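# Load four cartons onto cart, park it in yellow bay

## Task

Move all four cartons from the desk onto the utility cart so that none overhangs any edge of the cart's trays. Then move the cart into the yellow taped bay with all four of its wheels inside the tape and none touching it. Finally release everything and move the robot away. The result must stay in place without the robot holding it, and the robot must not fall over or finish leaning.

## Robot and tools

ROBOT. A Hello Robot Stretch 4 with a single arm. It has an omni-wheel base, a lift that rides up a mast, an arm that telescopes straight out, a wrist with yaw, pitch and roll joints, and a two-finger gripper. It stands about 1.6 m tall, and no part of the base rim is more than 0.23 m from the base origin. There are four cameras: head_camera (top of mast, looking forward and down; turn the base to look elsewhere), head_left_camera and head_right_camera (fisheyes beside it, tilted further down, which also show the base and arm), and wrist_camera (behind the fingers, looking along them, with the fingertips near the bottom of its picture). Image sizes: head_camera 420x560, both fisheyes 420x672, wrist_camera 616x392.

FRAMES. Base frame: origin on the floor under the base centre, x forward, y left, z up. hand_pose is reported in this frame. It is a fixed point between the open fingertips, and when all wrist joints are 0 its axes line up with the base axes. The printed value can be somewhat wrong. base_odometry is measured in the odometry frame, which is the base frame as it was at the start of the scene. Heading is positive to the left, from -3.142 to 3.142. Odometry counts wheel turns only, so wheel slip shows up as travel.

execute_actions. Argument "actions" is a list holding exactly one action, or an empty list to just read the state and images. Argument "cameras" chooses which images come back: a list of names, "all", null or left out (all), or [] (none). An action contains "base", "joints", or both, plus optional "pace" and "contact_limits". Alternatively it contains only {"end_of_arm": "enable_torque"}, which powers up again any wrist or gripper motor that shut itself off. All motions in one action start together and may finish at different times.
- "base": exactly one key, giving a relative move counted from the base position in the last reported state. translate_m (metres, forward positive, -2 to 2), strafe_m (metres, left positive, -2 to 2), or rotate_rad (radians, counter-clockwise seen from above positive, -3.2 to 3.2).
- "joints": absolute targets, by name, for the one arm. lift_m 0 to 1.2 m. arm_m 0 to 0.55 m of extension. wrist_yaw_rad -1.134 to 4.276 (0 points forward, positive turns left, 3.14 is folded back, and above 3.4 the arm may block it). wrist_pitch_rad -1.117 to 4.259 (0 level, 1.57 pointing down). wrist_roll_rad -1.117 to 4.259 (at 0 the fingers are at equal height, and positive turns clockwise seen from behind the gripper). gripper_m -0.038 to 0.141 m, the gap between empty fingertips; negative values press the fingers together. Tolerances for "done" are lift and arm ±0.004, yaw and roll ±0.02, pitch ±0.05, gripper ±0.004. A joint target outside its range is clipped and the result reports this. Any other bad value or unknown key rejects the whole call, and nothing moves.
- "pace": "slow", "default", "fast" or "max". The base drives at up to 0.1/0.3/0.4/0.6 m/s and turns at up to 1/2/3/4 rad/s. With the lift above 0.2 m these speeds are reduced, down to 0.3 m/s and 1 rad/s at 1.2 m.
- "contact_limits": {"arm_m": value from 0 (gentlest) to 0.75 (firmest)}, default 0.5. It sets how hard the arm may push before it halts.
No action may run longer than 15 s. A joint or the base that you leave out of an action may keep driving toward its previous target, and the status lines will not show this. If a result reports a stop, the remaining execute_actions, wait and finished_scene calls in that same reply are skipped. Example: {"base": {"translate_m": 0.3}, "joints": {"gripper_m": 0.05}, "pace": "fast"}. To unfold the wrist at the start, send lift_m 0.4 with wrist_yaw_rad 0.

OTHER TOOLS. wait(seconds 0 to 10) commands nothing new and returns the state and images. zoom_image(camera, region [x0, y0, x1, y1] in pixels from the top-left corner, at most 504x504) gives a closer look at that camera's latest full image. read_manual(section "licences") returns only licence text. finished_scene(scene number) ends the scene for good, says whether the task succeeded, and loads the next task.

RESULT LINES. lidar_m lists 12 rough distances from the base origin, one per 30-degree sector. The 1st sector points straight ahead and the order runs counter-clockwise (4th left, 7th behind, 10th right). "-" means nothing was seen or something is closer than 0.25 m. It sees from about 0.15 m up to robot height and can miss glass, thin legs and much of the area behind. wrist_depth_mm is a 7x7 grid of median depths in mm, 100 to 2000, starting at top-left. base_status and joint_status show how each motion ended: "done"; "off_target" (came to rest away from the target and may still be pushing); "contact_stop_at_<key>" (hit something; that part may go slack, so a lift can sag or a base can roll); "limit_stop_at_<name>", including tilt (leaning more than 6 degrees, which makes lift, arm and wheels slack until the lean is less) and own_body (self-collision); "time_out"; "torque_fault" (a wrist or gripper motor went limp and ignores commands until enable_torque). on_its_own reports things you did not command, and its "held at" value is the target being held. If turned_by_wheels and turned_by_imu differ by more than about 0.1 rad, there was a bump or slip, and the heading error is roughly their difference. base_tilt gives forward and right lean in degrees, each with a constant bias of up to about 1.5. motor_effort gives percent of maximum, signed toward higher joint values, with the peak in brackets. Readings are noisy and biased. For wheel_0, wheel_1 and wheel_2, positive turns the base right. An effort at rest outside its normal range suggests a load or contact.

GRIPPING. Command gripper_m below the object's width. A lower value squeezes harder and pulls the object toward the wrist by up to about a third of the shortfall. Neither the reading nor "done" proves that something is held. With a target of 0 or more, a firm grip shows as a clear change in gripper effort. If the fingertips jam on a surface below them, raise the lift.

CAUTIONS. Avoid driving or turning with more than 1 kg held and arm_m above 0.2, especially at fast paces, because the robot can tip. A steady push or pull can also tip it, more so with the gripper high or a high contact limit. A level gripper holding more than about 2 kg, or the gripper being pressed into something, can cause a torque fault. Tilting the gripper up (pitch below -0.2) while it is rolled (roll below -0.4 or above 4) risks an own_body stop. Do not drop cartons, slam into things or push hard. Stray objects may get a small push now and then. The robot keeps holding its last command while you think. Shorter total robot motion time is better.

Each tool is called by a JSON object that holds its "name" and its "arguments".

## Session

{"name": "execute_actions", "arguments": {"actions": [{"joints":{"lift_m":1.0,"wrist_yaw_rad":0,"wrist_pitch_rad":1.57,"gripper_m":0.14}}]}}

Scene clock: 1.83 s.
base_odometry: x=+0.000 y=+0.000 heading=+0.000 (m, m, rad; odometry frame)
turned_by_wheels: +0.000 (rad since the last result)
turned_by_imu: +0.001 (rad since the last result)
base_tilt: forward=-0.1 right=+0.1 (deg)
lidar_m: 2.40 0.75 0.84 1.90 2.13 1.26 0.96 0.91 1.78 1.61 1.59 1.70
base_status: not commanded
joint_positions: lift_m=+0.221 arm_m=-0.003 wrist_yaw_rad=+2.598 wrist_pitch_rad=+0.578 wrist_roll_rad=-0.011 gripper_m=+0.140
joint_status: lift_m limit_stop_at_own_body (moved +0.032 of +0.811); wrist_yaw_rad limit_stop_at_own_body (moved -0.585 of -3.183); wrist_pitch_rad limit_stop_at_own_body (moved +0.589 of +1.582); the others done
on_its_own: wrist_yaw_rad is held at +2.598, not at your +0.000, since a limit_stop_at_own_body; wrist_pitch_rad is held at +0.576, not at your +1.570, since a limit_stop_at_own_body; lift_m is slack since a limit_stop_at_own_body (your +1.000 is given up); arm_m is slack since a limit_stop_at_own_body
motor_effort: lift_m=+18(23) arm_m=+0(0) wrist_yaw_rad=+1(3) wrist_pitch_rad=-4(6) wrist_roll_rad=-1(2) gripper_m=-2(5) wheel_0=+1(0) wheel_1=+1(1) wheel_2=-1(1) (%)
hand_pose: x=+0.0066 y=+0.1997 z=+0.2420 quat_wxyz=(+0.256, -0.276, +0.071, +0.924) (m; base frame)
wrist_depth_mm: 1576 1618 1661 1661 1618 1661 1618 / 1229 1205 1138 1138 1138 1160 1160 / 891 866 878 866 866 866 866 / 707 691 691 691 691 691 691 / 281 281 282 580 580 574 574 / 238 233 226 242 469 211 488 / 211 208 214 109 445 433 433
pictures: head_camera, head_left_camera, head_right_camera, wrist_camera
Images, in order (width x height): head_camera 420x560, head_left_camera 420x672, head_right_camera 420x672, wrist_camera 616x392.

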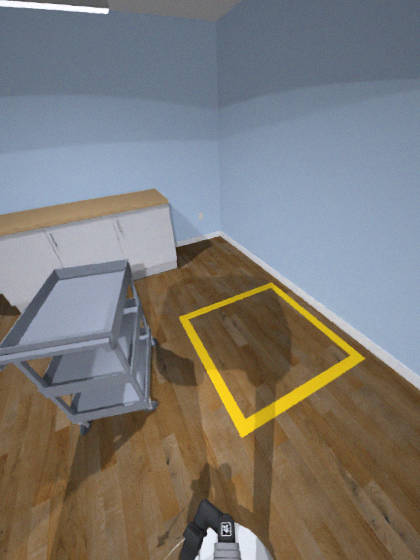

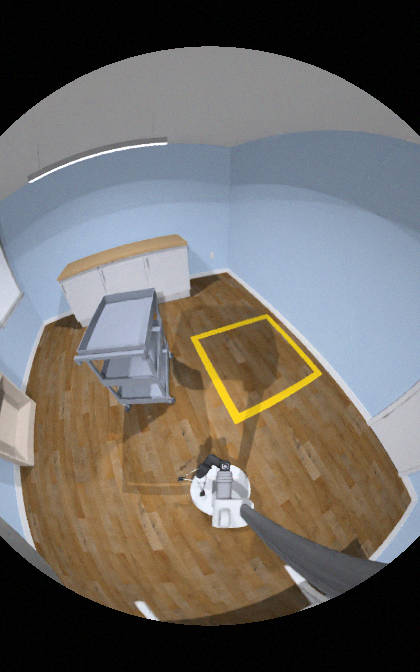

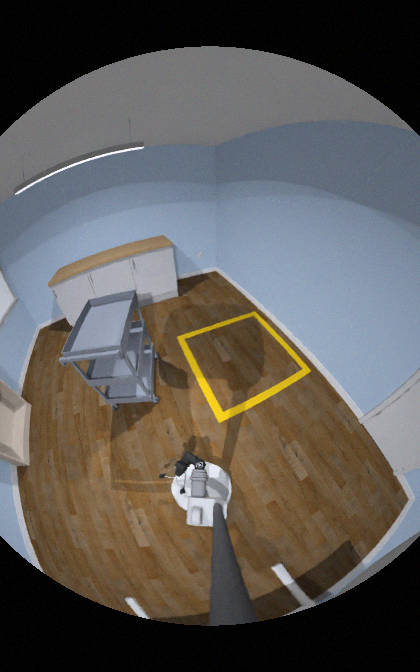

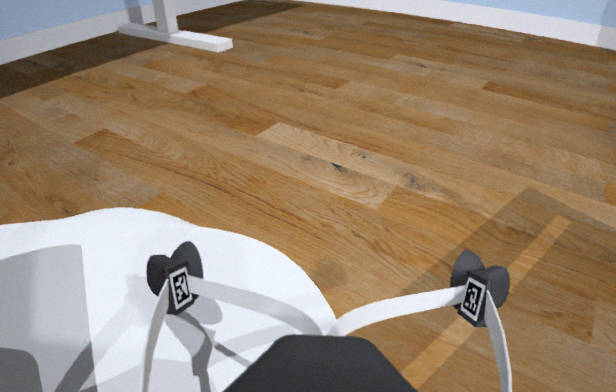

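{"name": "execute_actions", "arguments": {"actions": [{"joints":{"lift_m":0.4,"wrist_yaw_rad":0,"wrist_pitch_rad":0}}], "cameras": []}}

{"name": "execute_actions", "arguments": {"actions": [{"joints":{"lift_m":1.0,"wrist_pitch_rad":1.57},"base":{"rotate_rad":-3.05},"pace":"fast"}], "cameras": ["head_camera"]}}

Scene clock: 9.53 s.
base_odometry: x=+0.000 y=+0.000 heading=+0.000 (m, m, rad; odometry frame)
turned_by_wheels: +0.000 (rad since the last result)
turned_by_imu: +0.002 (rad since the last result)
base_tilt: forward=-0.2 right=-0.1 (deg)
lidar_m: 2.41 0.76 0.83 1.91 2.11 1.24 0.92 0.90 1.78 1.60 1.58 1.70
base_status: not commanded
joint_positions: lift_m=+0.400 arm_m=-0.003 wrist_yaw_rad=+0.000 wrist_pitch_rad=+0.002 wrist_roll_rad=-0.011 gripper_m=+0.140
joint_status: all done
on_its_own: arm_m is slack since a limit_stop_at_own_body
motor_effort: lift_m=+22(22) arm_m=+0(0) wrist_yaw_rad=+0(6) wrist_pitch_rad=-6(12) wrist_roll_rad=-1(1) gripper_m=-1(0) wheel_0=+0(0) wheel_1=+1(1) wheel_2=-1(1) (%)
hand_pose: x=+0.4568 y=-0.0873 z=+0.5771 quat_wxyz=(+1.000, -0.005, +0.001, +0.000) (m; base frame)
wrist_depth_mm: - - - - - 1708 1366 / 866 - - - - 1756 1336 / 1863 - - - - 1661 1336 / 1042 - - - - 1708 1397 / 1921 - - - - 1708 1366 / 1078 1537 1464 1756 1499 211 1366 / 917 1138 1255 109 1336 1229 1255
pictures: none
No camera images: the call's "cameras" was empty. Leave "cameras" out to get every camera's image.

Scene clock: 12.13 s.
base_odometry: x=+0.000 y=+0.000 heading=-3.050 (m, m, rad; odometry frame)
turned_by_wheels: -3.050 (rad since the last result)
turned_by_imu: -3.136 (rad since the last result)
base_tilt: forward=-0.2 right=+0.0 (deg)
lidar_m: 0.91 0.89 1.82 1.59 1.58 1.73 2.43 0.75 0.88 1.91 2.14 1.14
base_status: done
joint_positions: lift_m=+1.000 arm_m=-0.003 wrist_yaw_rad=+0.000 wrist_pitch_rad=+1.570 wrist_roll_rad=-0.011 gripper_m=+0.140
joint_status: all done
on_its_own: arm_m is slack since a limit_stop_at_own_body
motor_effort: lift_m=+22(24) arm_m=+0(0) wrist_yaw_rad=+2(1) wrist_pitch_rad=+0(5) wrist_roll_rad=-1(1) gripper_m=-2(1) wheel_0=+2(9) wheel_1=+1(13) wheel_2=+0(11) (%)
hand_pose: x=+0.1685 y=-0.0874 z=+0.8894 quat_wxyz=(+0.707, -0.004, +0.707, +0.004) (m; base frame)
wrist_depth_mm: 1138 1118 1098 1078 1078 1060 1042 / 1138 1138 1118 1118 1078 1078 1042 / 1138 1118 1098 1098 1098 1098 1060 / 1160 1138 1138 904 1098 1098 1078 / 1160 1160 931 904 1118 1098 1098 / 1182 1182 931 917 1118 212 1098 / 1182 1138 1160 109 1138 1138 1118
pictures: head_camera
Images, in order (width x height): head_camera 420x560.

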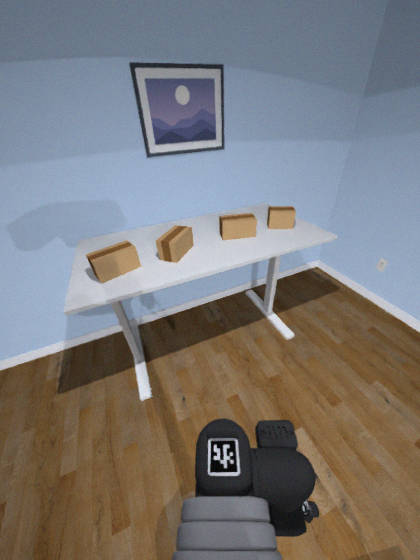

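{"name": "execute_actions", "arguments": {"actions": [{"base":{"rotate_rad":0.44}}], "cameras": ["head_camera"]}}

Scene clock: 22.17 s.
base_odometry: x=+0.000 y=+0.000 heading=-2.611 (m, m, rad; odometry frame)
turned_by_wheels: +0.439 (rad since the last result)
turned_by_imu: +0.453 (rad since the last result)
base_tilt: forward=-0.2 right=+0.0 (deg)
lidar_m: 0.90 0.97 1.60 1.59 1.68 2.36 0.76 0.84 1.90 2.13 1.27 0.93
base_status: done
joint_positions: lift_m=+1.000 arm_m=-0.003 wrist_yaw_rad=+0.000 wrist_pitch_rad=+1.570 wrist_roll_rad=-0.011 gripper_m=+0.140
joint_status: not commanded
on_its_own: arm_m is slack since a limit_stop_at_own_body
motor_effort: lift_m=+22(22) arm_m=+1(0) wrist_yaw_rad=+1(2) wrist_pitch_rad=+0(0) wrist_roll_rad=-1(1) gripper_m=+1(0) wheel_0=-4(8) wheel_1=-3(6) wheel_2=-4(8) (%)
hand_pose: x=+0.1685 y=-0.0874 z=+0.8894 quat_wxyz=(+0.707, -0.004, +0.707, +0.004) (m; base frame)
wrist_depth_mm: 1118 1118 1098 1078 1060 1060 1042 / 1138 1098 1118 1118 1078 1078 1060 / 1138 1118 1118 1118 1098 1098 1060 / 1160 1160 1098 904 1098 1078 1078 / 1182 1160 917 904 1118 1098 1098 / 1205 1160 931 917 1118 213 1078 / 1182 1182 1182 109 1138 1118 1118
pictures: head_camera
Images, in order (width x height): head_camera 420x560.

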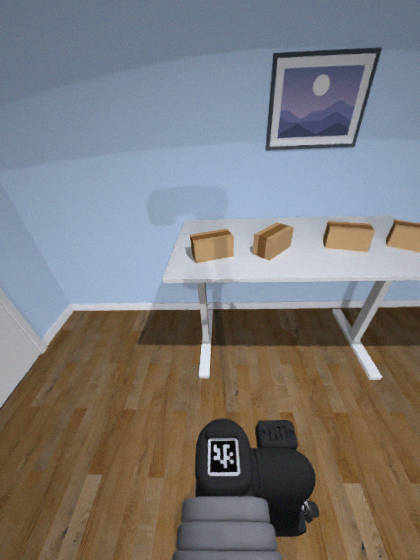

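{"name": "execute_actions", "arguments": {"actions": [{"base":{"translate_m":0.55},"joints":{"arm_m":0.5},"pace":"fast"}], "cameras": ["wrist_camera"]}}

Scene clock: 30.30 s.
base_odometry: x=-0.474 y=-0.278 heading=-2.611 (m, m, rad; odometry frame)
turned_by_wheels: -0.001 (rad since the last result)
turned_by_imu: +0.019 (rad since the last result)
base_tilt: forward=-0.3 right=+0.1 (deg)
lidar_m: 0.37 0.39 1.58 1.54 1.66 2.36 1.38 1.46 2.15 1.22 0.49 0.39
base_status: done
joint_positions: lift_m=+1.000 arm_m=+0.197 wrist_yaw_rad=-0.013 wrist_pitch_rad=+1.587 wrist_roll_rad=-0.006 gripper_m=+0.140
joint_status: arm_m contact_stop (moved +0.200 of +0.503)
on_its_own: arm_m is slack since a contact_stop (your +0.500 is given up); wrist_yaw_rad is at rest, and its effort (+39) is outside its rest range (-13 to +13); wrist_pitch_rad is at rest, and its effort (-49) is outside its rest range (-23 to +23); wrist_roll_rad is at rest, and its effort (-16) is outside its rest range (-13 to +13)
motor_effort: lift_m=+19(22) arm_m=+0(20) wrist_yaw_rad=+39(73) wrist_pitch_rad=-49(100) wrist_roll_rad=-16(20) gripper_m=-1(1) wheel_0=+1(7) wheel_1=+1(7) wheel_2=-10(25) (%)
hand_pose: x=+0.3621 y=-0.0874 z=+0.8897 quat_wxyz=(+0.701, +0.003, +0.713, -0.003) (m; base frame)
wrist_depth_mm: 163 161 159 158 155 154 - / 164 163 161 159 157 156 154 / 167 165 163 161 159 157 156 / 169 167 166 163 162 159 158 / 172 170 167 165 163 162 160 / 1160 1182 946 917 186 194 1098 / 1205 1182 1182 109 1118 1138 1118
pictures: wrist_camera
Images, in order (width x height): wrist_camera 616x392.

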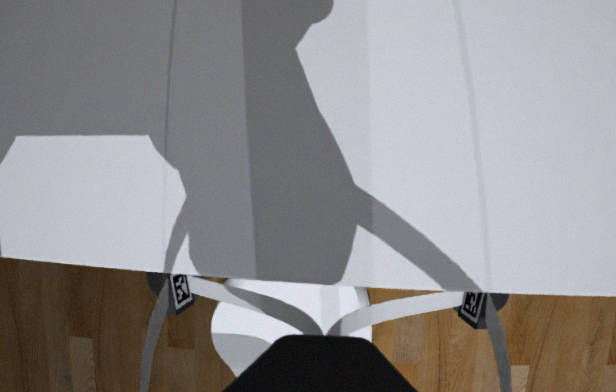

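{"name": "execute_actions", "arguments": {"actions": [{"joints":{"arm_m":0.1}}], "cameras": []}}

{"name": "execute_actions", "arguments": {"actions": [{"joints":{"lift_m":1.2}}], "cameras": []}}

{"name": "execute_actions", "arguments": {"actions": [{"joints":{"arm_m":0.5}}], "cameras": ["wrist_camera","head_right_camera"]}}

Scene clock: 37.30 s.
base_odometry: x=-0.474 y=-0.278 heading=-2.611 (m, m, rad; odometry frame)
turned_by_wheels: +0.000 (rad since the last result)
turned_by_imu: +0.002 (rad since the last result)
base_tilt: forward=-0.2 right=+0.1 (deg)
lidar_m: 0.34 0.38 1.57 1.55 1.62 2.36 1.35 1.48 2.15 1.23 0.46 0.35
base_status: not commanded
joint_positions: lift_m=+1.000 arm_m=+0.101 wrist_yaw_rad=+0.000 wrist_pitch_rad=+1.570 wrist_roll_rad=-0.010 gripper_m=+0.140
joint_status: all done
motor_effort: lift_m=+19(19) arm_m=-4(5) wrist_yaw_rad=+2(38) wrist_pitch_rad=+0(49) wrist_roll_rad=-3(17) gripper_m=-1(2) wheel_0=+2(2) wheel_1=+2(2) wheel_2=-5(10) (%)
hand_pose: x=+0.2719 y=-0.0874 z=+0.8896 quat_wxyz=(+0.707, -0.004, +0.707, +0.004) (m; base frame)
wrist_depth_mm: 168 166 164 162 160 158 - / 1118 1118 183 171 162 160 158 / 1160 1138 1118 1098 1098 1078 1060 / 1160 1160 1138 1098 1098 1078 1078 / 1160 1160 931 904 1098 1098 1078 / 1182 1160 931 917 1118 211 1118 / 1205 1182 1160 109 1138 1118 1118
pictures: none
No camera images: the call's "cameras" was empty. Leave "cameras" out to get every camera's image.

Scene clock: 39.20 s.
base_odometry: x=-0.474 y=-0.278 heading=-2.611 (m, m, rad; odometry frame)
turned_by_wheels: +0.000 (rad since the last result)
turned_by_imu: +0.001 (rad since the last result)
base_tilt: forward=-0.3 right=+0.0 (deg)
lidar_m: 0.33 0.35 1.59 1.55 1.63 2.38 1.36 1.52 2.18 1.22 0.49 0.35
base_status: not commanded
joint_positions: lift_m=+1.198 arm_m=+0.101 wrist_yaw_rad=+0.000 wrist_pitch_rad=+1.570 wrist_roll_rad=-0.010 gripper_m=+0.140
joint_status: all done
joint sent to its limit — the command would take lift_m past its upper limit, so that joint was sent only as far as its limit.
motor_effort: lift_m=+22(25) arm_m=-4(4) wrist_yaw_rad=+2(2) wrist_pitch_rad=-1(0) wrist_roll_rad=-2(2) gripper_m=-1(2) wheel_0=+2(1) wheel_1=+2(2) wheel_2=-5(5) (%)
hand_pose: x=+0.2719 y=-0.0874 z=+1.0879 quat_wxyz=(+0.707, -0.004, +0.707, +0.004) (m; base frame)
wrist_depth_mm: 368 362 359 355 351 345 343 / 370 368 364 357 353 349 345 / 1336 1366 1336 1281 1308 355 349 / 1366 1308 1336 1336 1281 1281 1281 / 1366 1366 1336 1118 1336 1281 1255 / 1366 1366 1118 1118 1308 212 1308 / 1397 1366 1366 109 1336 1336 1336
pictures: none
No camera images: the call's "cameras" was empty. Leave "cameras" out to get every camera's image.

Scene clock: 41.50 s.
base_odometry: x=-0.474 y=-0.278 heading=-2.611 (m, m, rad; odometry frame)
turned_by_wheels: +0.000 (rad since the last result)
turned_by_imu: +0.001 (rad since the last result)
base_tilt: forward=-0.1 right=+0.0 (deg)
lidar_m: 0.34 0.37 1.57 1.54 1.65 2.37 1.36 1.53 2.12 1.21 0.48 0.37
base_status: not commanded
joint_positions: lift_m=+1.198 arm_m=+0.499 wrist_yaw_rad=+0.000 wrist_pitch_rad=+1.570 wrist_roll_rad=-0.011 gripper_m=+0.140
joint_status: all done
motor_effort: lift_m=+22(22) arm_m=+5(3) wrist_yaw_rad=+1(1) wrist_pitch_rad=+1(0) wrist_roll_rad=-2(2) gripper_m=-1(2) wheel_0=+1(2) wheel_1=+2(2) wheel_2=-5(5) (%)
hand_pose: x=+0.6704 y=-0.0874 z=+1.0879 quat_wxyz=(+0.707, -0.004, +0.707, +0.004) (m; base frame)
wrist_depth_mm: 368 364 357 357 351 345 342 / 368 364 362 357 351 349 345 / 375 370 364 362 355 353 349 / 377 373 368 364 362 355 351 / 379 375 309 303 362 357 336 / 296 258 252 250 364 211 281 / 263 259 256 109 368 366 246
pictures: head_right_camera, wrist_camera
Images, in order (width x height): head_right_camera 420x672, wrist_camera 616x392.

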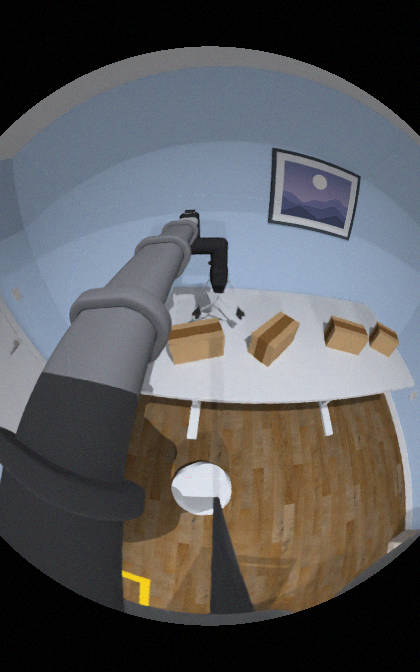

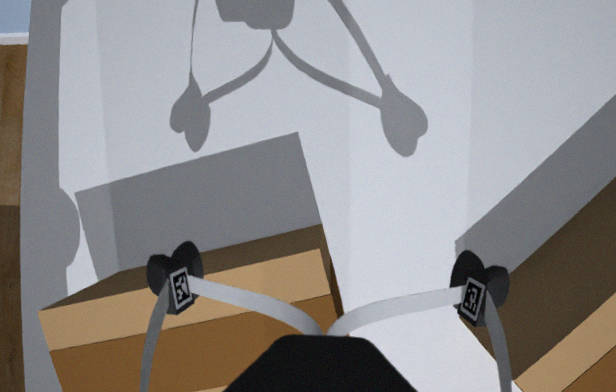

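{"name": "execute_actions", "arguments": {"actions": [{"joints":{"arm_m":0.32}}], "cameras": ["wrist_camera"]}}

Scene clock: 47.40 s.
base_odometry: x=-0.474 y=-0.278 heading=-2.611 (m, m, rad; odometry frame)
turned_by_wheels: +0.000 (rad since the last result)
turned_by_imu: +0.002 (rad since the last result)
base_tilt: forward=-0.2 right=+0.0 (deg)
lidar_m: 0.36 0.38 1.56 1.53 1.65 2.33 1.38 1.54 2.15 1.23 0.46 0.36
base_status: not commanded
joint_positions: lift_m=+1.198 arm_m=+0.321 wrist_yaw_rad=+0.000 wrist_pitch_rad=+1.570 wrist_roll_rad=-0.011 gripper_m=+0.140
joint_status: all done
motor_effort: lift_m=+22(22) arm_m=-4(3) wrist_yaw_rad=+2(1) wrist_pitch_rad=+0(0) wrist_roll_rad=-2(2) gripper_m=-1(1) wheel_0=+2(2) wheel_1=+2(2) wheel_2=-5(5) (%)
hand_pose: x=+0.4919 y=-0.0874 z=+1.0879 quat_wxyz=(+0.707, -0.004, +0.707, +0.004) (m; base frame)
wrist_depth_mm: 366 246 242 240 351 345 342 / 250 248 245 241 353 347 267 / 252 250 247 245 353 347 242 / 379 254 368 364 362 355 300 / 379 377 373 370 364 359 355 / 384 382 377 370 366 211 359 / 1397 1397 1366 109 368 368 362
pictures: wrist_camera
Images, in order (width x height): wrist_camera 616x392.

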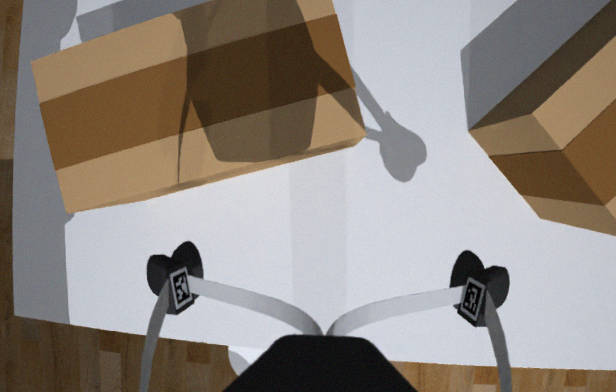

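{"name": "execute_actions", "arguments": {"actions": [{"base":{"strafe_m":0.075},"joints":{"arm_m":0.437,"wrist_roll_rad":1.31}}], "cameras": ["wrist_camera"]}}

Scene clock: 54.37 s.
base_odometry: x=-0.436 y=-0.343 heading=-2.611 (m, m, rad; odometry frame)
turned_by_wheels: +0.000 (rad since the last result)
turned_by_imu: +0.002 (rad since the last result)
base_tilt: forward=-0.1 right=-0.1 (deg)
lidar_m: 0.34 0.37 1.52 1.48 1.58 2.25 1.39 1.49 2.20 1.20 0.51 0.36
base_status: done
joint_positions: lift_m=+1.198 arm_m=+0.436 wrist_yaw_rad=+0.000 wrist_pitch_rad=+1.570 wrist_roll_rad=+1.310 gripper_m=+0.140
joint_status: all done
motor_effort: lift_m=+22(22) arm_m=+5(6) wrist_yaw_rad=+1(1) wrist_pitch_rad=+0(0) wrist_roll_rad=+0(4) gripper_m=+0(2) wheel_0=-1(8) wheel_1=+2(6) wheel_2=+0(4) (%)
hand_pose: x=+0.6073 y=-0.0874 z=+1.0879 quat_wxyz=(+0.561, +0.431, +0.561, -0.430) (m; base frame)
wrist_depth_mm: 362 359 357 355 353 349 349 / 368 364 359 357 357 353 351 / 370 366 364 245 359 355 353 / 370 368 368 246 246 357 355 / 375 373 368 247 246 359 359 / 379 375 253 248 247 212 1281 / 382 377 377 109 368 368 1308
pictures: wrist_camera
Images, in order (width x height): wrist_camera 616x392.

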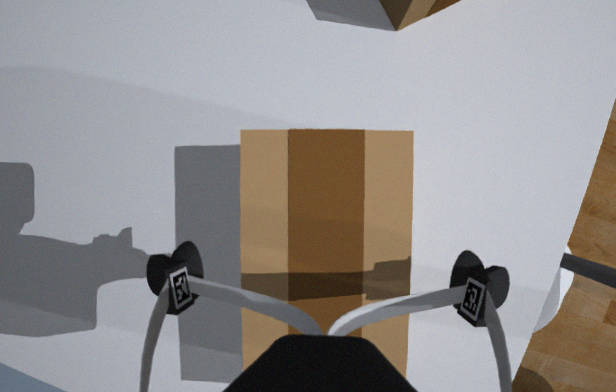

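{"name": "execute_actions", "arguments": {"actions": [{"joints":{"lift_m":1.09}}], "cameras": []}}

{"name": "execute_actions", "arguments": {"actions": [{"joints":{"gripper_m":0.03}}], "cameras": []}}

{"name": "execute_actions", "arguments": {"actions": [{"joints":{"lift_m":1.2}}], "cameras": ["wrist_camera"]}}

Scene clock: 59.57 s.
base_odometry: x=-0.436 y=-0.343 heading=-2.611 (m, m, rad; odometry frame)
turned_by_wheels: +0.000 (rad since the last result)
turned_by_imu: +0.002 (rad since the last result)
base_tilt: forward=-0.2 right=+0.0 (deg)
lidar_m: 0.34 0.38 1.51 1.46 1.59 2.24 1.34 1.50 2.21 1.21 0.50 0.37
base_status: not commanded
joint_positions: lift_m=+1.105 arm_m=+0.436 wrist_yaw_rad=+0.000 wrist_pitch_rad=+1.572 wrist_roll_rad=+1.310 gripper_m=+0.140
joint_status: lift_m contact_stop (moved -0.093 of -0.108)
on_its_own: lift_m is slack since a contact_stop (your +1.090 is given up)
motor_effort: lift_m=+15(21) arm_m=+4(4) wrist_yaw_rad=+1(5) wrist_pitch_rad=-5(16) wrist_roll_rad=+0(0) gripper_m=-2(3) wheel_0=-1(1) wheel_1=+0(2) wheel_2=-1(1) (%)
hand_pose: x=+0.6069 y=-0.0874 z=+0.9950 quat_wxyz=(+0.561, +0.430, +0.561, -0.431) (m; base frame)
wrist_depth_mm: 278 274 272 271 268 266 265 / 281 277 274 271 270 267 266 / 281 279 158 157 155 268 267 / 283 282 159 157 157 271 270 / 285 282 160 159 158 271 271 / 289 285 162 160 158 175 274 / 290 286 163 109 159 277 274
pictures: none
No camera images: the call's "cameras" was empty. Leave "cameras" out to get every camera's image.

not run: a stop came earlier in this reply.

not run: a stop came earlier in this reply.

{"name": "execute_actions", "arguments": {"actions": [{"joints":{"gripper_m":0.03,"lift_m":1.11}}], "cameras": []}}

{"name": "execute_actions", "arguments": {"actions": [{"joints":{"lift_m":1.2}}], "cameras": ["wrist_camera"]}}

Scene clock: 67.07 s.
base_odometry: x=-0.436 y=-0.343 heading=-2.611 (m, m, rad; odometry frame)
turned_by_wheels: +0.000 (rad since the last result)
turned_by_imu: +0.002 (rad since the last result)
base_tilt: forward=-0.1 right=+0.0 (deg)
lidar_m: 0.35 0.40 1.50 1.48 1.58 2.26 1.36 1.48 2.18 1.19 0.48 0.37
base_status: not commanded
joint_positions: lift_m=+1.110 arm_m=+0.436 wrist_yaw_rad=+0.000 wrist_pitch_rad=+1.570 wrist_roll_rad=+1.310 gripper_m=+0.031
joint_status: all done
motor_effort: lift_m=+15(18) arm_m=+3(4) wrist_yaw_rad=+2(1) wrist_pitch_rad=+2(6) wrist_roll_rad=-1(1) gripper_m=-30(28) wheel_0=-2(1) wheel_1=+0(0) wheel_2=-1(1) (%)
hand_pose: x=+0.6076 y=-0.0874 z=+0.9999 quat_wxyz=(+0.561, +0.431, +0.560, -0.430) (m; base frame)
wrist_depth_mm: 274 272 270 267 267 264 264 / 276 274 272 270 268 268 265 / 278 277 152 150 149 268 267 / 281 278 153 151 150 271 268 / 283 281 154 153 151 272 271 / 286 178 156 154 152 167 273 / 287 286 157 109 153 277 -
pictures: none
No camera images: the call's "cameras" was empty. Leave "cameras" out to get every camera's image.

Scene clock: 68.43 s.
base_odometry: x=-0.436 y=-0.343 heading=-2.611 (m, m, rad; odometry frame)
turned_by_wheels: +0.000 (rad since the last result)
turned_by_imu: +0.000 (rad since the last result)
base_tilt: forward=-0.1 right=+0.0 (deg)
lidar_m: 0.35 0.39 1.51 1.47 1.58 2.23 1.38 1.49 2.20 1.22 0.49 0.36
base_status: not commanded
joint_positions: lift_m=+1.198 arm_m=+0.436 wrist_yaw_rad=+0.000 wrist_pitch_rad=+1.570 wrist_roll_rad=+1.310 gripper_m=+0.031
joint_status: all done
joint sent to its limit — the command would take lift_m past its upper limit, so that joint was sent only as far as its limit.
motor_effort: lift_m=+24(27) arm_m=+4(4) wrist_yaw_rad=+2(2) wrist_pitch_rad=+1(2) wrist_roll_rad=-1(0) gripper_m=-30(30) wheel_0=-1(2) wheel_1=+0(0) wheel_2=-1(1) (%)
hand_pose: x=+0.6076 y=-0.0874 z=+1.0877 quat_wxyz=(+0.561, +0.431, +0.560, -0.430) (m; base frame)
wrist_depth_mm: 362 359 357 353 353 349 347 / 364 362 359 355 351 351 349 / 368 362 153 150 149 353 353 / 368 368 154 151 150 355 355 / 373 368 155 153 151 357 359 / 377 178 156 154 153 167 1308 / 382 377 157 109 153 366 -
pictures: wrist_camera
Images, in order (width x height): wrist_camera 616x392.

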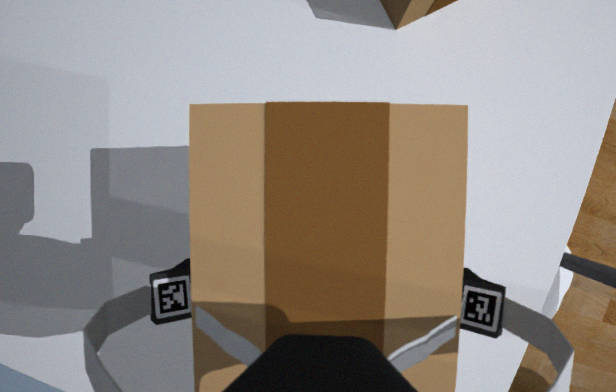

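{"name": "execute_actions", "arguments": {"actions": [{"base":{"translate_m":-0.55},"joints":{"arm_m":0.1}}], "cameras": []}}

{"name": "execute_actions", "arguments": {"actions": [{"base":{"rotate_rad":-2.84}}], "cameras": ["head_camera","head_left_camera"]}}

Scene clock: 79.57 s.
base_odometry: x=+0.038 y=-0.065 heading=-2.611 (m, m, rad; odometry frame)
turned_by_wheels: +0.000 (rad since the last result)
turned_by_imu: +0.002 (rad since the last result)
base_tilt: forward=-0.1 right=+0.0 (deg)
lidar_m: 0.25 1.80 1.53 1.51 1.62 2.33 0.76 0.80 1.96 2.18 1.25 0.25
base_status: done
joint_positions: lift_m=+1.198 arm_m=+0.101 wrist_yaw_rad=+0.000 wrist_pitch_rad=+1.570 wrist_roll_rad=+1.310 gripper_m=+0.031
joint_status: all done
motor_effort: lift_m=+24(25) arm_m=-4(4) wrist_yaw_rad=+2(0) wrist_pitch_rad=+1(5) wrist_roll_rad=+0(0) gripper_m=-29(30) wheel_0=-3(7) wheel_1=-3(5) wheel_2=+1(11) (%)
hand_pose: x=+0.2719 y=-0.0874 z=+1.0878 quat_wxyz=(+0.561, +0.431, +0.561, -0.431) (m; base frame)
wrist_depth_mm: 1308 1281 1308 1308 1281 1255 1255 / 1281 1308 1281 1255 1281 1281 1255 / 1308 1336 152 150 149 1281 1281 / 1336 1308 153 151 150 1308 1308 / 1336 1336 155 153 151 707 1281 / 1366 178 156 154 152 167 1308 / 1366 1336 158 108 153 1336 -
pictures: none
No camera images: the call's "cameras" was empty. Leave "cameras" out to get every camera's image.

Scene clock: 83.70 s.
base_odometry: x=+0.038 y=-0.065 heading=+0.832 (m, m, rad; odometry frame)
turned_by_wheels: -2.839 (rad since the last result)
turned_by_imu: -2.920 (rad since the last result)
base_tilt: forward=-0.1 right=+0.0 (deg)
lidar_m: 0.25 1.02 1.95 2.22 1.05 0.91 0.92 1.71 1.51 1.54 1.80 0.29
base_status: done
joint_positions: lift_m=+1.198 arm_m=+0.101 wrist_yaw_rad=+0.000 wrist_pitch_rad=+1.570 wrist_roll_rad=+1.310 gripper_m=+0.031
joint_status: not commanded
motor_effort: lift_m=+24(24) arm_m=-5(4) wrist_yaw_rad=+1(2) wrist_pitch_rad=+1(2) wrist_roll_rad=-1(1) gripper_m=-29(29) wheel_0=+2(8) wheel_1=+2(5) wheel_2=+3(8) (%)
hand_pose: x=+0.2720 y=-0.0874 z=+1.0878 quat_wxyz=(+0.561, +0.431, +0.561, -0.430) (m; base frame)
wrist_depth_mm: 1308 1281 1281 1281 1255 1255 1255 / 1160 1308 1308 1281 1281 1255 1255 / 854 1205 152 150 149 1281 1255 / 1205 1308 153 151 150 1281 1281 / 1336 1336 155 153 151 699 1281 / 1336 178 156 154 153 167 1281 / 1397 1366 158 109 153 1308 -
pictures: head_camera, head_left_camera
Images, in order (width x height): head_camera 420x560, head_left_camera 420x672.

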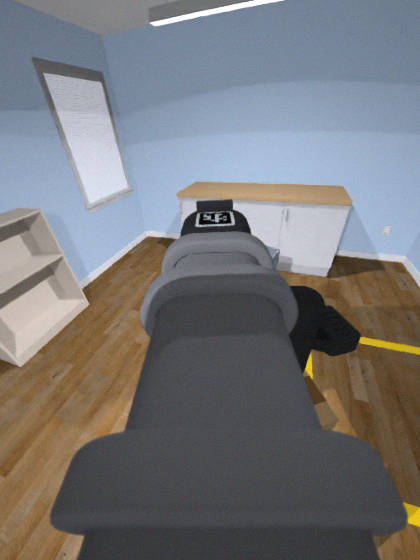

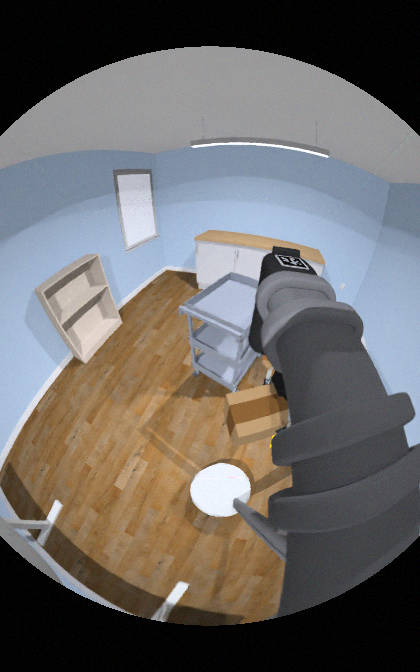

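{"name": "execute_actions", "arguments": {"actions": [{"base":{"translate_m":0.3},"joints":{"arm_m":0.45}}], "cameras": ["wrist_camera","head_left_camera"]}}

Scene clock: 89.80 s.
base_odometry: x=+0.240 y=+0.157 heading=+0.833 (m, m, rad; odometry frame)
turned_by_wheels: +0.000 (rad since the last result)
turned_by_imu: +0.001 (rad since the last result)
base_tilt: forward=-0.1 right=+0.1 (deg)
lidar_m: 0.44 0.66 1.83 2.13 1.37 1.19 1.21 1.85 1.62 1.62 1.93 0.59
base_status: done
joint_positions: lift_m=+1.198 arm_m=+0.449 wrist_yaw_rad=+0.000 wrist_pitch_rad=+1.570 wrist_roll_rad=+1.310 gripper_m=+0.031
joint_status: all done
motor_effort: lift_m=+24(24) arm_m=+4(4) wrist_yaw_rad=+1(0) wrist_pitch_rad=+1(5) wrist_roll_rad=-1(0) gripper_m=-29(29) wheel_0=+4(7) wheel_1=+4(11) wheel_2=-4(13) (%)
hand_pose: x=+0.6205 y=-0.0874 z=+1.0878 quat_wxyz=(+0.561, +0.431, +0.561, -0.430) (m; base frame)
wrist_depth_mm: 517 517 1308 1281 1281 1255 1255 / 521 521 512 1281 1281 1255 1255 / 525 521 152 150 148 1281 1255 / 535 530 154 151 150 1281 1308 / 539 530 155 153 151 1078 1078 / 539 177 156 154 153 167 1098 / 517 539 158 109 153 1336 -
pictures: head_left_camera, wrist_camera
Images, in order (width x height): head_left_camera 420x672, wrist_camera 616x392.

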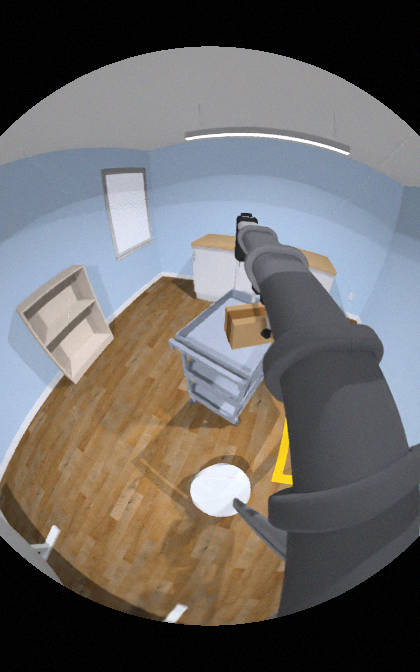

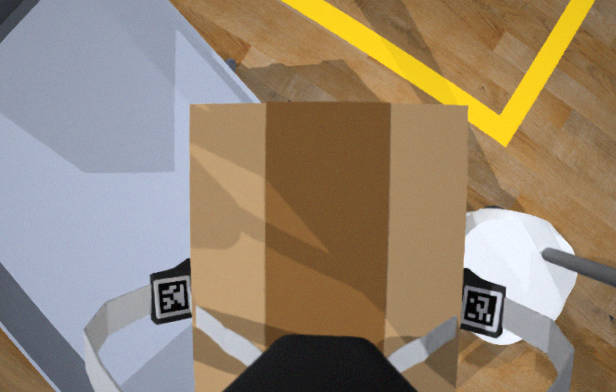

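{"name": "execute_actions", "arguments": {"actions": [{"joints":{"wrist_roll_rad":0.53}}], "cameras": ["wrist_camera"]}}

Scene clock: 99.83 s.
base_odometry: x=+0.240 y=+0.157 heading=+0.833 (m, m, rad; odometry frame)
turned_by_wheels: +0.000 (rad since the last result)
turned_by_imu: +0.001 (rad since the last result)
base_tilt: forward=-0.1 right=+0.2 (deg)
lidar_m: 0.46 0.64 1.82 2.08 1.39 1.20 1.20 1.82 1.60 1.63 1.91 0.69
base_status: not commanded
joint_positions: lift_m=+1.198 arm_m=+0.449 wrist_yaw_rad=+0.000 wrist_pitch_rad=+1.570 wrist_roll_rad=+0.530 gripper_m=+0.031
joint_status: all done
motor_effort: lift_m=+24(24) arm_m=+4(4) wrist_yaw_rad=+1(1) wrist_pitch_rad=+1(2) wrist_roll_rad=-2(6) gripper_m=-31(28) wheel_0=+4(4) wheel_1=+4(4) wheel_2=-4(4) (%)
hand_pose: x=+0.6205 y=-0.0874 z=+1.0878 quat_wxyz=(+0.683, +0.185, +0.682, -0.185) (m; base frame)
wrist_depth_mm: 517 517 504 504 1281 1255 1255 / 521 521 512 512 1255 1255 1281 / 521 521 152 150 148 1281 1255 / 530 525 154 152 150 1308 1281 / 512 530 154 153 151 1281 1281 / 1366 178 156 154 153 167 1308 / 1397 1336 158 109 153 1308 -
pictures: wrist_camera
Images, in order (width x height): wrist_camera 616x392.

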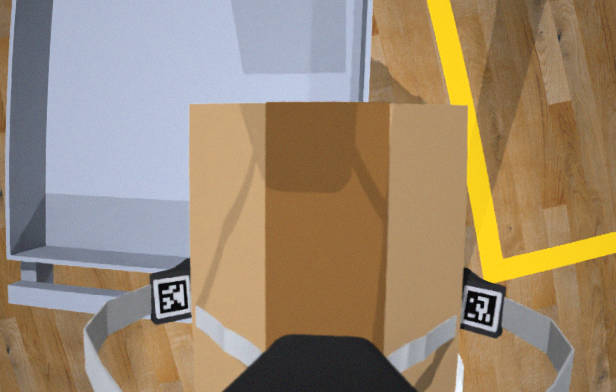

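{"name": "execute_actions", "arguments": {"actions": [{"base":{"strafe_m":-0.013},"joints":{"arm_m":0.55}}], "cameras": []}}

{"name": "execute_actions", "arguments": {"actions": [{"joints":{"lift_m":1.0}}], "cameras": ["wrist_camera"]}}

Scene clock: 110.43 s.
base_odometry: x=+0.249 y=+0.148 heading=+0.833 (m, m, rad; odometry frame)
turned_by_wheels: +0.000 (rad since the last result)
turned_by_imu: +0.002 (rad since the last result)
base_tilt: forward=-0.1 right=+0.0 (deg)
lidar_m: 0.46 0.60 1.81 2.13 1.38 1.20 1.18 1.80 1.59 1.61 1.95 0.75
base_status: done
joint_positions: lift_m=+1.198 arm_m=+0.546 wrist_yaw_rad=+0.000 wrist_pitch_rad=+1.569 wrist_roll_rad=+0.530 gripper_m=+0.031
joint_status: all done
joint sent to its limit — the command would take arm_m past its upper limit, so that joint was sent only as far as its limit.
motor_effort: lift_m=+24(24) arm_m=+5(6) wrist_yaw_rad=+1(1) wrist_pitch_rad=+3(3) wrist_roll_rad=-2(3) gripper_m=-29(30) wheel_0=+4(12) wheel_1=-1(6) wheel_2=+0(4) (%)
hand_pose: x=+0.7178 y=-0.0874 z=+1.0878 quat_wxyz=(+0.683, +0.185, +0.682, -0.185) (m; base frame)
wrist_depth_mm: 500 512 508 500 504 1255 1229 / 508 512 508 504 508 1255 1255 / 517 521 153 150 149 1255 1255 / 525 530 154 151 150 1281 1308 / 535 535 154 153 151 1281 1281 / 508 178 156 154 153 167 1281 / 496 473 157 109 153 1336 -
pictures: none
No camera images: the call's "cameras" was empty. Leave "cameras" out to get every camera's image.

Scene clock: 112.33 s.
base_odometry: x=+0.249 y=+0.148 heading=+0.833 (m, m, rad; odometry frame)
turned_by_wheels: +0.000 (rad since the last result)
turned_by_imu: +0.001 (rad since the last result)
base_tilt: forward=-0.2 right=-0.1 (deg)
lidar_m: 0.48 0.62 1.82 2.14 1.39 1.21 1.23 1.78 1.59 1.61 1.89 0.77
base_status: not commanded
joint_positions: lift_m=+1.000 arm_m=+0.546 wrist_yaw_rad=+0.000 wrist_pitch_rad=+1.569 wrist_roll_rad=+0.530 gripper_m=+0.031
joint_status: all done
motor_effort: lift_m=+15(22) arm_m=+4(4) wrist_yaw_rad=+1(1) wrist_pitch_rad=+3(3) wrist_roll_rad=-2(3) gripper_m=-31(29) wheel_0=+4(4) wheel_1=-1(1) wheel_2=+0(0) (%)
hand_pose: x=+0.7178 y=-0.0874 z=+0.8899 quat_wxyz=(+0.683, +0.185, +0.682, -0.185) (m; base frame)
wrist_depth_mm: 320 317 314 312 309 1060 1060 / 322 320 317 314 312 1060 1060 / 327 324 153 151 148 1078 1060 / 330 325 154 152 150 1098 1078 / 334 329 155 153 151 1078 1078 / 336 177 156 154 153 167 1098 / 340 338 158 109 152 1118 -
pictures: wrist_camera
Images, in order (width x height): wrist_camera 616x392.

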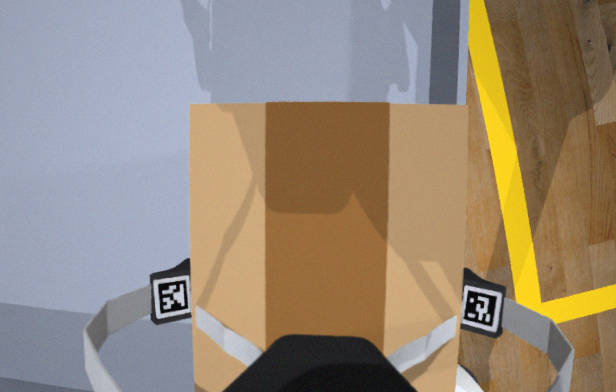

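{"name": "execute_actions", "arguments": {"actions": [{"joints":{"lift_m":0.96}}], "cameras": []}}

{"name": "execute_actions", "arguments": {"actions": [{"joints":{"gripper_m":0.14}}], "cameras": []}}

{"name": "execute_actions", "arguments": {"actions": [{"joints":{"lift_m":1.2}}], "cameras": ["wrist_camera"]}}

Scene clock: 119.10 s.
base_odometry: x=+0.249 y=+0.148 heading=+0.833 (m, m, rad; odometry frame)
turned_by_wheels: +0.000 (rad since the last result)
turned_by_imu: +0.001 (rad since the last result)
base_tilt: forward=-0.2 right=+0.0 (deg)
lidar_m: 0.47 0.62 1.84 2.13 1.37 1.18 1.22 1.79 1.59 1.58 1.92 0.77
base_status: not commanded
joint_positions: lift_m=+0.960 arm_m=+0.546 wrist_yaw_rad=+0.000 wrist_pitch_rad=+1.569 wrist_roll_rad=+0.530 gripper_m=+0.031
joint_status: all done
motor_effort: lift_m=+15(15) arm_m=+4(5) wrist_yaw_rad=+1(1) wrist_pitch_rad=+3(4) wrist_roll_rad=-2(2) gripper_m=-29(29) wheel_0=+4(4) wheel_1=-1(1) wheel_2=+0(0) (%)
hand_pose: x=+0.7179 y=-0.0874 z=+0.8499 quat_wxyz=(+0.683, +0.185, +0.682, -0.185) (m; base frame)
wrist_depth_mm: 281 278 276 273 270 270 1025 / 283 282 278 274 272 268 1008 / 286 283 152 150 149 217 1025 / 289 287 153 151 150 213 1060 / 290 289 155 153 151 1060 1042 / 296 177 156 154 153 167 1060 / 298 293 157 109 153 1060 -
pictures: none
No camera images: the call's "cameras" was empty. Leave "cameras" out to get every camera's image.

Scene clock: 121.20 s.
base_odometry: x=+0.249 y=+0.148 heading=+0.833 (m, m, rad; odometry frame)
turned_by_wheels: +0.000 (rad since the last result)
turned_by_imu: +0.001 (rad since the last result)
base_tilt: forward=-0.1 right=+0.1 (deg)
lidar_m: 0.47 0.63 1.84 2.11 1.39 1.21 1.21 1.79 1.58 1.60 1.91 0.73
base_status: not commanded
joint_positions: lift_m=+0.960 arm_m=+0.547 wrist_yaw_rad=+0.000 wrist_pitch_rad=+1.569 wrist_roll_rad=+0.530 gripper_m=+0.140
joint_status: all done
motor_effort: lift_m=+15(15) arm_m=+4(4) wrist_yaw_rad=+1(2) wrist_pitch_rad=+4(8) wrist_roll_rad=+0(2) gripper_m=+0(27) wheel_0=+4(4) wheel_1=-1(1) wheel_2=+0(0) (%)
hand_pose: x=+0.7181 y=-0.0874 z=+0.8499 quat_wxyz=(+0.683, +0.185, +0.682, -0.185) (m; base frame)
wrist_depth_mm: 289 287 282 279 278 260 1008 / 291 289 286 283 279 259 1025 / 293 289 169 166 164 235 1042 / 297 293 171 167 166 251 1025 / 300 296 172 169 167 245 1060 / 303 298 172 170 168 215 1060 / 304 301 175 109 169 253 1078
pictures: none
No camera images: the call's "cameras" was empty. Leave "cameras" out to get every camera's image.

Scene clock: 123.27 s.
base_odometry: x=+0.249 y=+0.148 heading=+0.833 (m, m, rad; odometry frame)
turned_by_wheels: +0.000 (rad since the last result)
turned_by_imu: +0.001 (rad since the last result)
base_tilt: forward=-0.1 right=+0.0 (deg)
lidar_m: 0.47 0.64 1.82 2.14 1.40 1.20 1.19 1.80 1.59 1.59 1.91 0.72
base_status: not commanded
joint_positions: lift_m=+1.198 arm_m=+0.547 wrist_yaw_rad=+0.000 wrist_pitch_rad=+1.570 wrist_roll_rad=+0.530 gripper_m=+0.140
joint_status: all done
joint sent to its limit — the command would take lift_m past its upper limit, so that joint was sent only as far as its limit.
motor_effort: lift_m=+22(23) arm_m=+3(4) wrist_yaw_rad=+1(5) wrist_pitch_rad=+1(22) wrist_roll_rad=-1(0) gripper_m=+1(0) wheel_0=+3(5) wheel_1=+0(1) wheel_2=-1(2) (%)
hand_pose: x=+0.7179 y=-0.0874 z=+1.0879 quat_wxyz=(+0.683, +0.185, +0.682, -0.185) (m; base frame)
wrist_depth_mm: 512 517 512 504 504 1255 1205 / 496 521 517 508 508 1281 1255 / 508 525 521 517 512 1255 1281 / 508 530 525 402 500 1281 1255 / 539 539 530 404 521 1308 1281 / 544 539 512 410 410 211 1308 / 512 480 496 109 1098 1336 1281
pictures: wrist_camera
Images, in order (width x height): wrist_camera 616x392.

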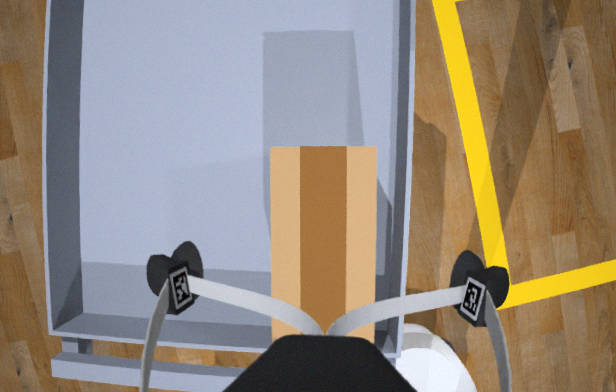

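{"name": "execute_actions", "arguments": {"actions": [{"base":{"translate_m":-0.3},"joints":{"arm_m":0.1,"wrist_roll_rad":0.0},"pace":"fast"}], "cameras": []}}

{"name": "execute_actions", "arguments": {"actions": [{"base":{"rotate_rad":2.84},"pace":"fast"}], "cameras": []}}

{"name": "execute_actions", "arguments": {"actions": [{"base":{"strafe_m":-0.26},"pace":"fast"}], "cameras": []}}

{"name": "execute_actions", "arguments": {"actions": [{"base":{"translate_m":0.55},"joints":{"arm_m":0.4},"pace":"fast"}], "cameras": ["wrist_camera"]}}

Scene clock: 135.60 s.
base_odometry: x=+0.048 y=-0.074 heading=+0.832 (m, m, rad; odometry frame)
turned_by_wheels: +0.000 (rad since the last result)
turned_by_imu: +0.002 (rad since the last result)
base_tilt: forward=-0.1 right=+0.1 (deg)
lidar_m: 0.77 0.98 2.00 2.21 1.03 0.90 0.92 1.70 1.48 1.51 1.84 1.28
base_status: done
joint_positions: lift_m=+1.198 arm_m=+0.101 wrist_yaw_rad=+0.000 wrist_pitch_rad=+1.570 wrist_roll_rad=+0.000 gripper_m=+0.140
joint_status: all done
motor_effort: lift_m=+22(22) arm_m=-4(5) wrist_yaw_rad=+3(1) wrist_pitch_rad=-1(1) wrist_roll_rad=-3(4) gripper_m=-1(0) wheel_0=-3(6) wheel_1=-3(5) wheel_2=+1(13) (%)
hand_pose: x=+0.2718 y=-0.0874 z=+1.0880 quat_wxyz=(+0.707, +0.000, +0.707, +0.000) (m; base frame)
wrist_depth_mm: 1336 1308 1308 1281 1255 1255 1255 / 1336 1308 1308 1308 1255 1229 1255 / 1366 1308 1336 1308 1281 1255 1255 / 1336 1336 1336 1308 1308 1308 1255 / 1397 1366 1308 1118 1308 1308 1281 / 1397 1366 1138 1098 1308 211 1308 / 1397 1397 1366 108 1336 1308 1308
pictures: none
No camera images: the call's "cameras" was empty. Leave "cameras" out to get every camera's image.

Scene clock: 139.73 s.
base_odometry: x=+0.048 y=-0.074 heading=-2.612 (m, m, rad; odometry frame)
turned_by_wheels: +2.839 (rad since the last result)
turned_by_imu: +2.922 (rad since the last result)
base_tilt: forward=+0.0 right=+0.0 (deg)
lidar_m: 0.90 1.79 1.54 1.50 1.60 2.30 0.77 0.81 2.00 2.22 1.25 0.94
base_status: done
joint_positions: lift_m=+1.198 arm_m=+0.101 wrist_yaw_rad=+0.000 wrist_pitch_rad=+1.570 wrist_roll_rad=+0.000 gripper_m=+0.140
joint_status: not commanded
motor_effort: lift_m=+22(22) arm_m=-4(4) wrist_yaw_rad=+2(3) wrist_pitch_rad=+0(1) wrist_roll_rad=-3(2) gripper_m=-1(2) wheel_0=-4(7) wheel_1=-3(6) wheel_2=-5(10) (%)
hand_pose: x=+0.2718 y=-0.0874 z=+1.0880 quat_wxyz=(+0.707, +0.000, +0.707, +0.000) (m; base frame)
wrist_depth_mm: 1308 1308 1281 1281 1281 1281 1229 / 1336 1336 1308 1281 1281 1255 1255 / 1336 1336 1308 1308 1308 1281 1255 / 1366 1366 1366 1336 1308 1308 1281 / 1366 1336 1336 1118 1336 1281 1281 / 1430 1366 1118 1098 1308 212 1336 / 1397 1397 1397 109 1336 1281 1308
pictures: none
No camera images: the call's "cameras" was empty. Leave "cameras" out to get every camera's image.

Scene clock: 141.90 s.
base_odometry: x=-0.084 y=+0.151 heading=-2.612 (m, m, rad; odometry frame)
turned_by_wheels: +0.000 (rad since the last result)
turned_by_imu: +0.000 (rad since the last result)
base_tilt: forward=-0.1 right=+0.0 (deg)
lidar_m: 0.87 0.98 1.78 1.73 1.87 2.48 0.76 0.98 1.72 1.95 1.28 0.91
base_status: done
joint_positions: lift_m=+1.198 arm_m=+0.101 wrist_yaw_rad=+0.000 wrist_pitch_rad=+1.570 wrist_roll_rad=+0.000 gripper_m=+0.140
joint_status: not commanded
motor_effort: lift_m=+22(22) arm_m=-4(4) wrist_yaw_rad=+1(2) wrist_pitch_rad=+0(0) wrist_roll_rad=-2(2) gripper_m=-1(1) wheel_0=+3(13) wheel_1=-1(9) wheel_2=+0(4) (%)
hand_pose: x=+0.2718 y=-0.0874 z=+1.0880 quat_wxyz=(+0.707, +0.000, +0.707, +0.000) (m; base frame)
wrist_depth_mm: 1308 1336 1308 1255 1255 1255 1255 / 1308 1308 1308 1281 1281 1281 1229 / 1336 1308 1336 1308 1281 1281 1255 / 1366 1366 1366 1308 1308 1281 1255 / 1366 1336 1336 1118 1336 1308 1281 / 1397 1366 1118 1138 1308 212 1281 / 1397 1397 1366 109 1336 1336 1308
pictures: none
No camera images: the call's "cameras" was empty. Leave "cameras" out to get every camera's image.

Scene clock: 145.20 s.
base_odometry: x=-0.558 y=-0.128 heading=-2.611 (m, m, rad; odometry frame)
turned_by_wheels: +0.000 (rad since the last result)
turned_by_imu: +0.000 (rad since the last result)
base_tilt: forward=-0.2 right=+0.1 (deg)
lidar_m: 0.34 0.35 0.56 1.72 1.83 2.63 1.31 2.32 1.99 1.96 0.49 0.34
base_status: done
joint_positions: lift_m=+1.198 arm_m=+0.399 wrist_yaw_rad=+0.000 wrist_pitch_rad=+1.570 wrist_roll_rad=+0.000 gripper_m=+0.140
joint_status: all done
motor_effort: lift_m=+22(22) arm_m=+4(4) wrist_yaw_rad=+1(2) wrist_pitch_rad=+1(0) wrist_roll_rad=-1(2) gripper_m=-1(0) wheel_0=+3(8) wheel_1=+2(8) wheel_2=-2(12) (%)
hand_pose: x=+0.5704 y=-0.0874 z=+1.0880 quat_wxyz=(+0.707, +0.000, +0.707, +0.000) (m; base frame)
wrist_depth_mm: 366 362 359 353 351 235 342 / 368 364 362 359 353 236 234 / 377 370 364 359 240 237 235 / 377 373 366 247 243 240 351 / 382 375 370 248 245 244 355 / 389 382 375 249 247 212 359 / 389 387 379 109 370 366 362
pictures: wrist_camera
Images, in order (width x height): wrist_camera 616x392.

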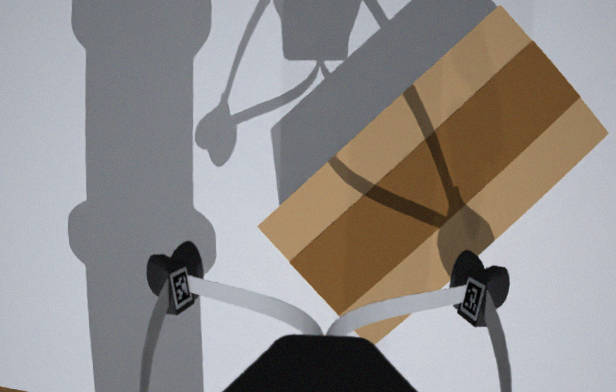

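{"name": "execute_actions", "arguments": {"actions": [{"base":{"strafe_m":-0.071},"joints":{"arm_m":0.47,"wrist_roll_rad":0.83}}], "cameras": ["wrist_camera"]}}

Scene clock: 153.33 s.
base_odometry: x=-0.594 y=-0.066 heading=-2.611 (m, m, rad; odometry frame)
turned_by_wheels: +0.000 (rad since the last result)
turned_by_imu: +0.001 (rad since the last result)
base_tilt: forward=-0.1 right=+0.2 (deg)
lidar_m: 0.33 0.37 0.54 1.80 1.92 2.72 1.33 2.21 1.94 1.90 0.47 0.33
base_status: done
joint_positions: lift_m=+1.198 arm_m=+0.469 wrist_yaw_rad=+0.000 wrist_pitch_rad=+1.570 wrist_roll_rad=+0.830 gripper_m=+0.140
joint_status: all done
motor_effort: lift_m=+22(22) arm_m=+5(6) wrist_yaw_rad=+1(1) wrist_pitch_rad=+0(1) wrist_roll_rad=+0(4) gripper_m=+0(0) wheel_0=+0(13) wheel_1=-1(11) wheel_2=+0(2) (%)
hand_pose: x=+0.6403 y=-0.0874 z=+1.0880 quat_wxyz=(+0.647, +0.285, +0.647, -0.285) (m; base frame)
wrist_depth_mm: 364 359 355 353 351 347 347 / 366 364 359 359 355 351 347 / 368 368 364 245 241 355 351 / 375 368 368 246 243 357 355 / 377 373 368 248 246 362 357 / 382 377 373 248 249 211 362 / 384 382 377 109 249 368 364
pictures: wrist_camera
Images, in order (width x height): wrist_camera 616x392.

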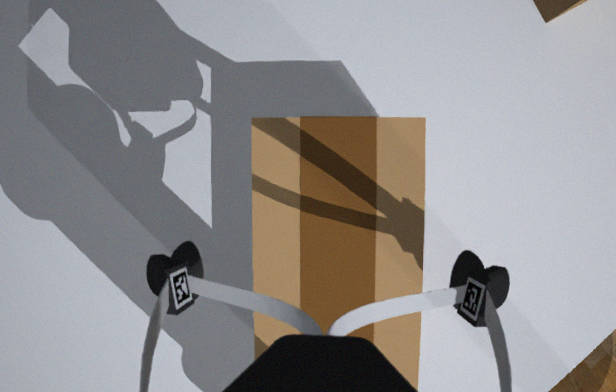

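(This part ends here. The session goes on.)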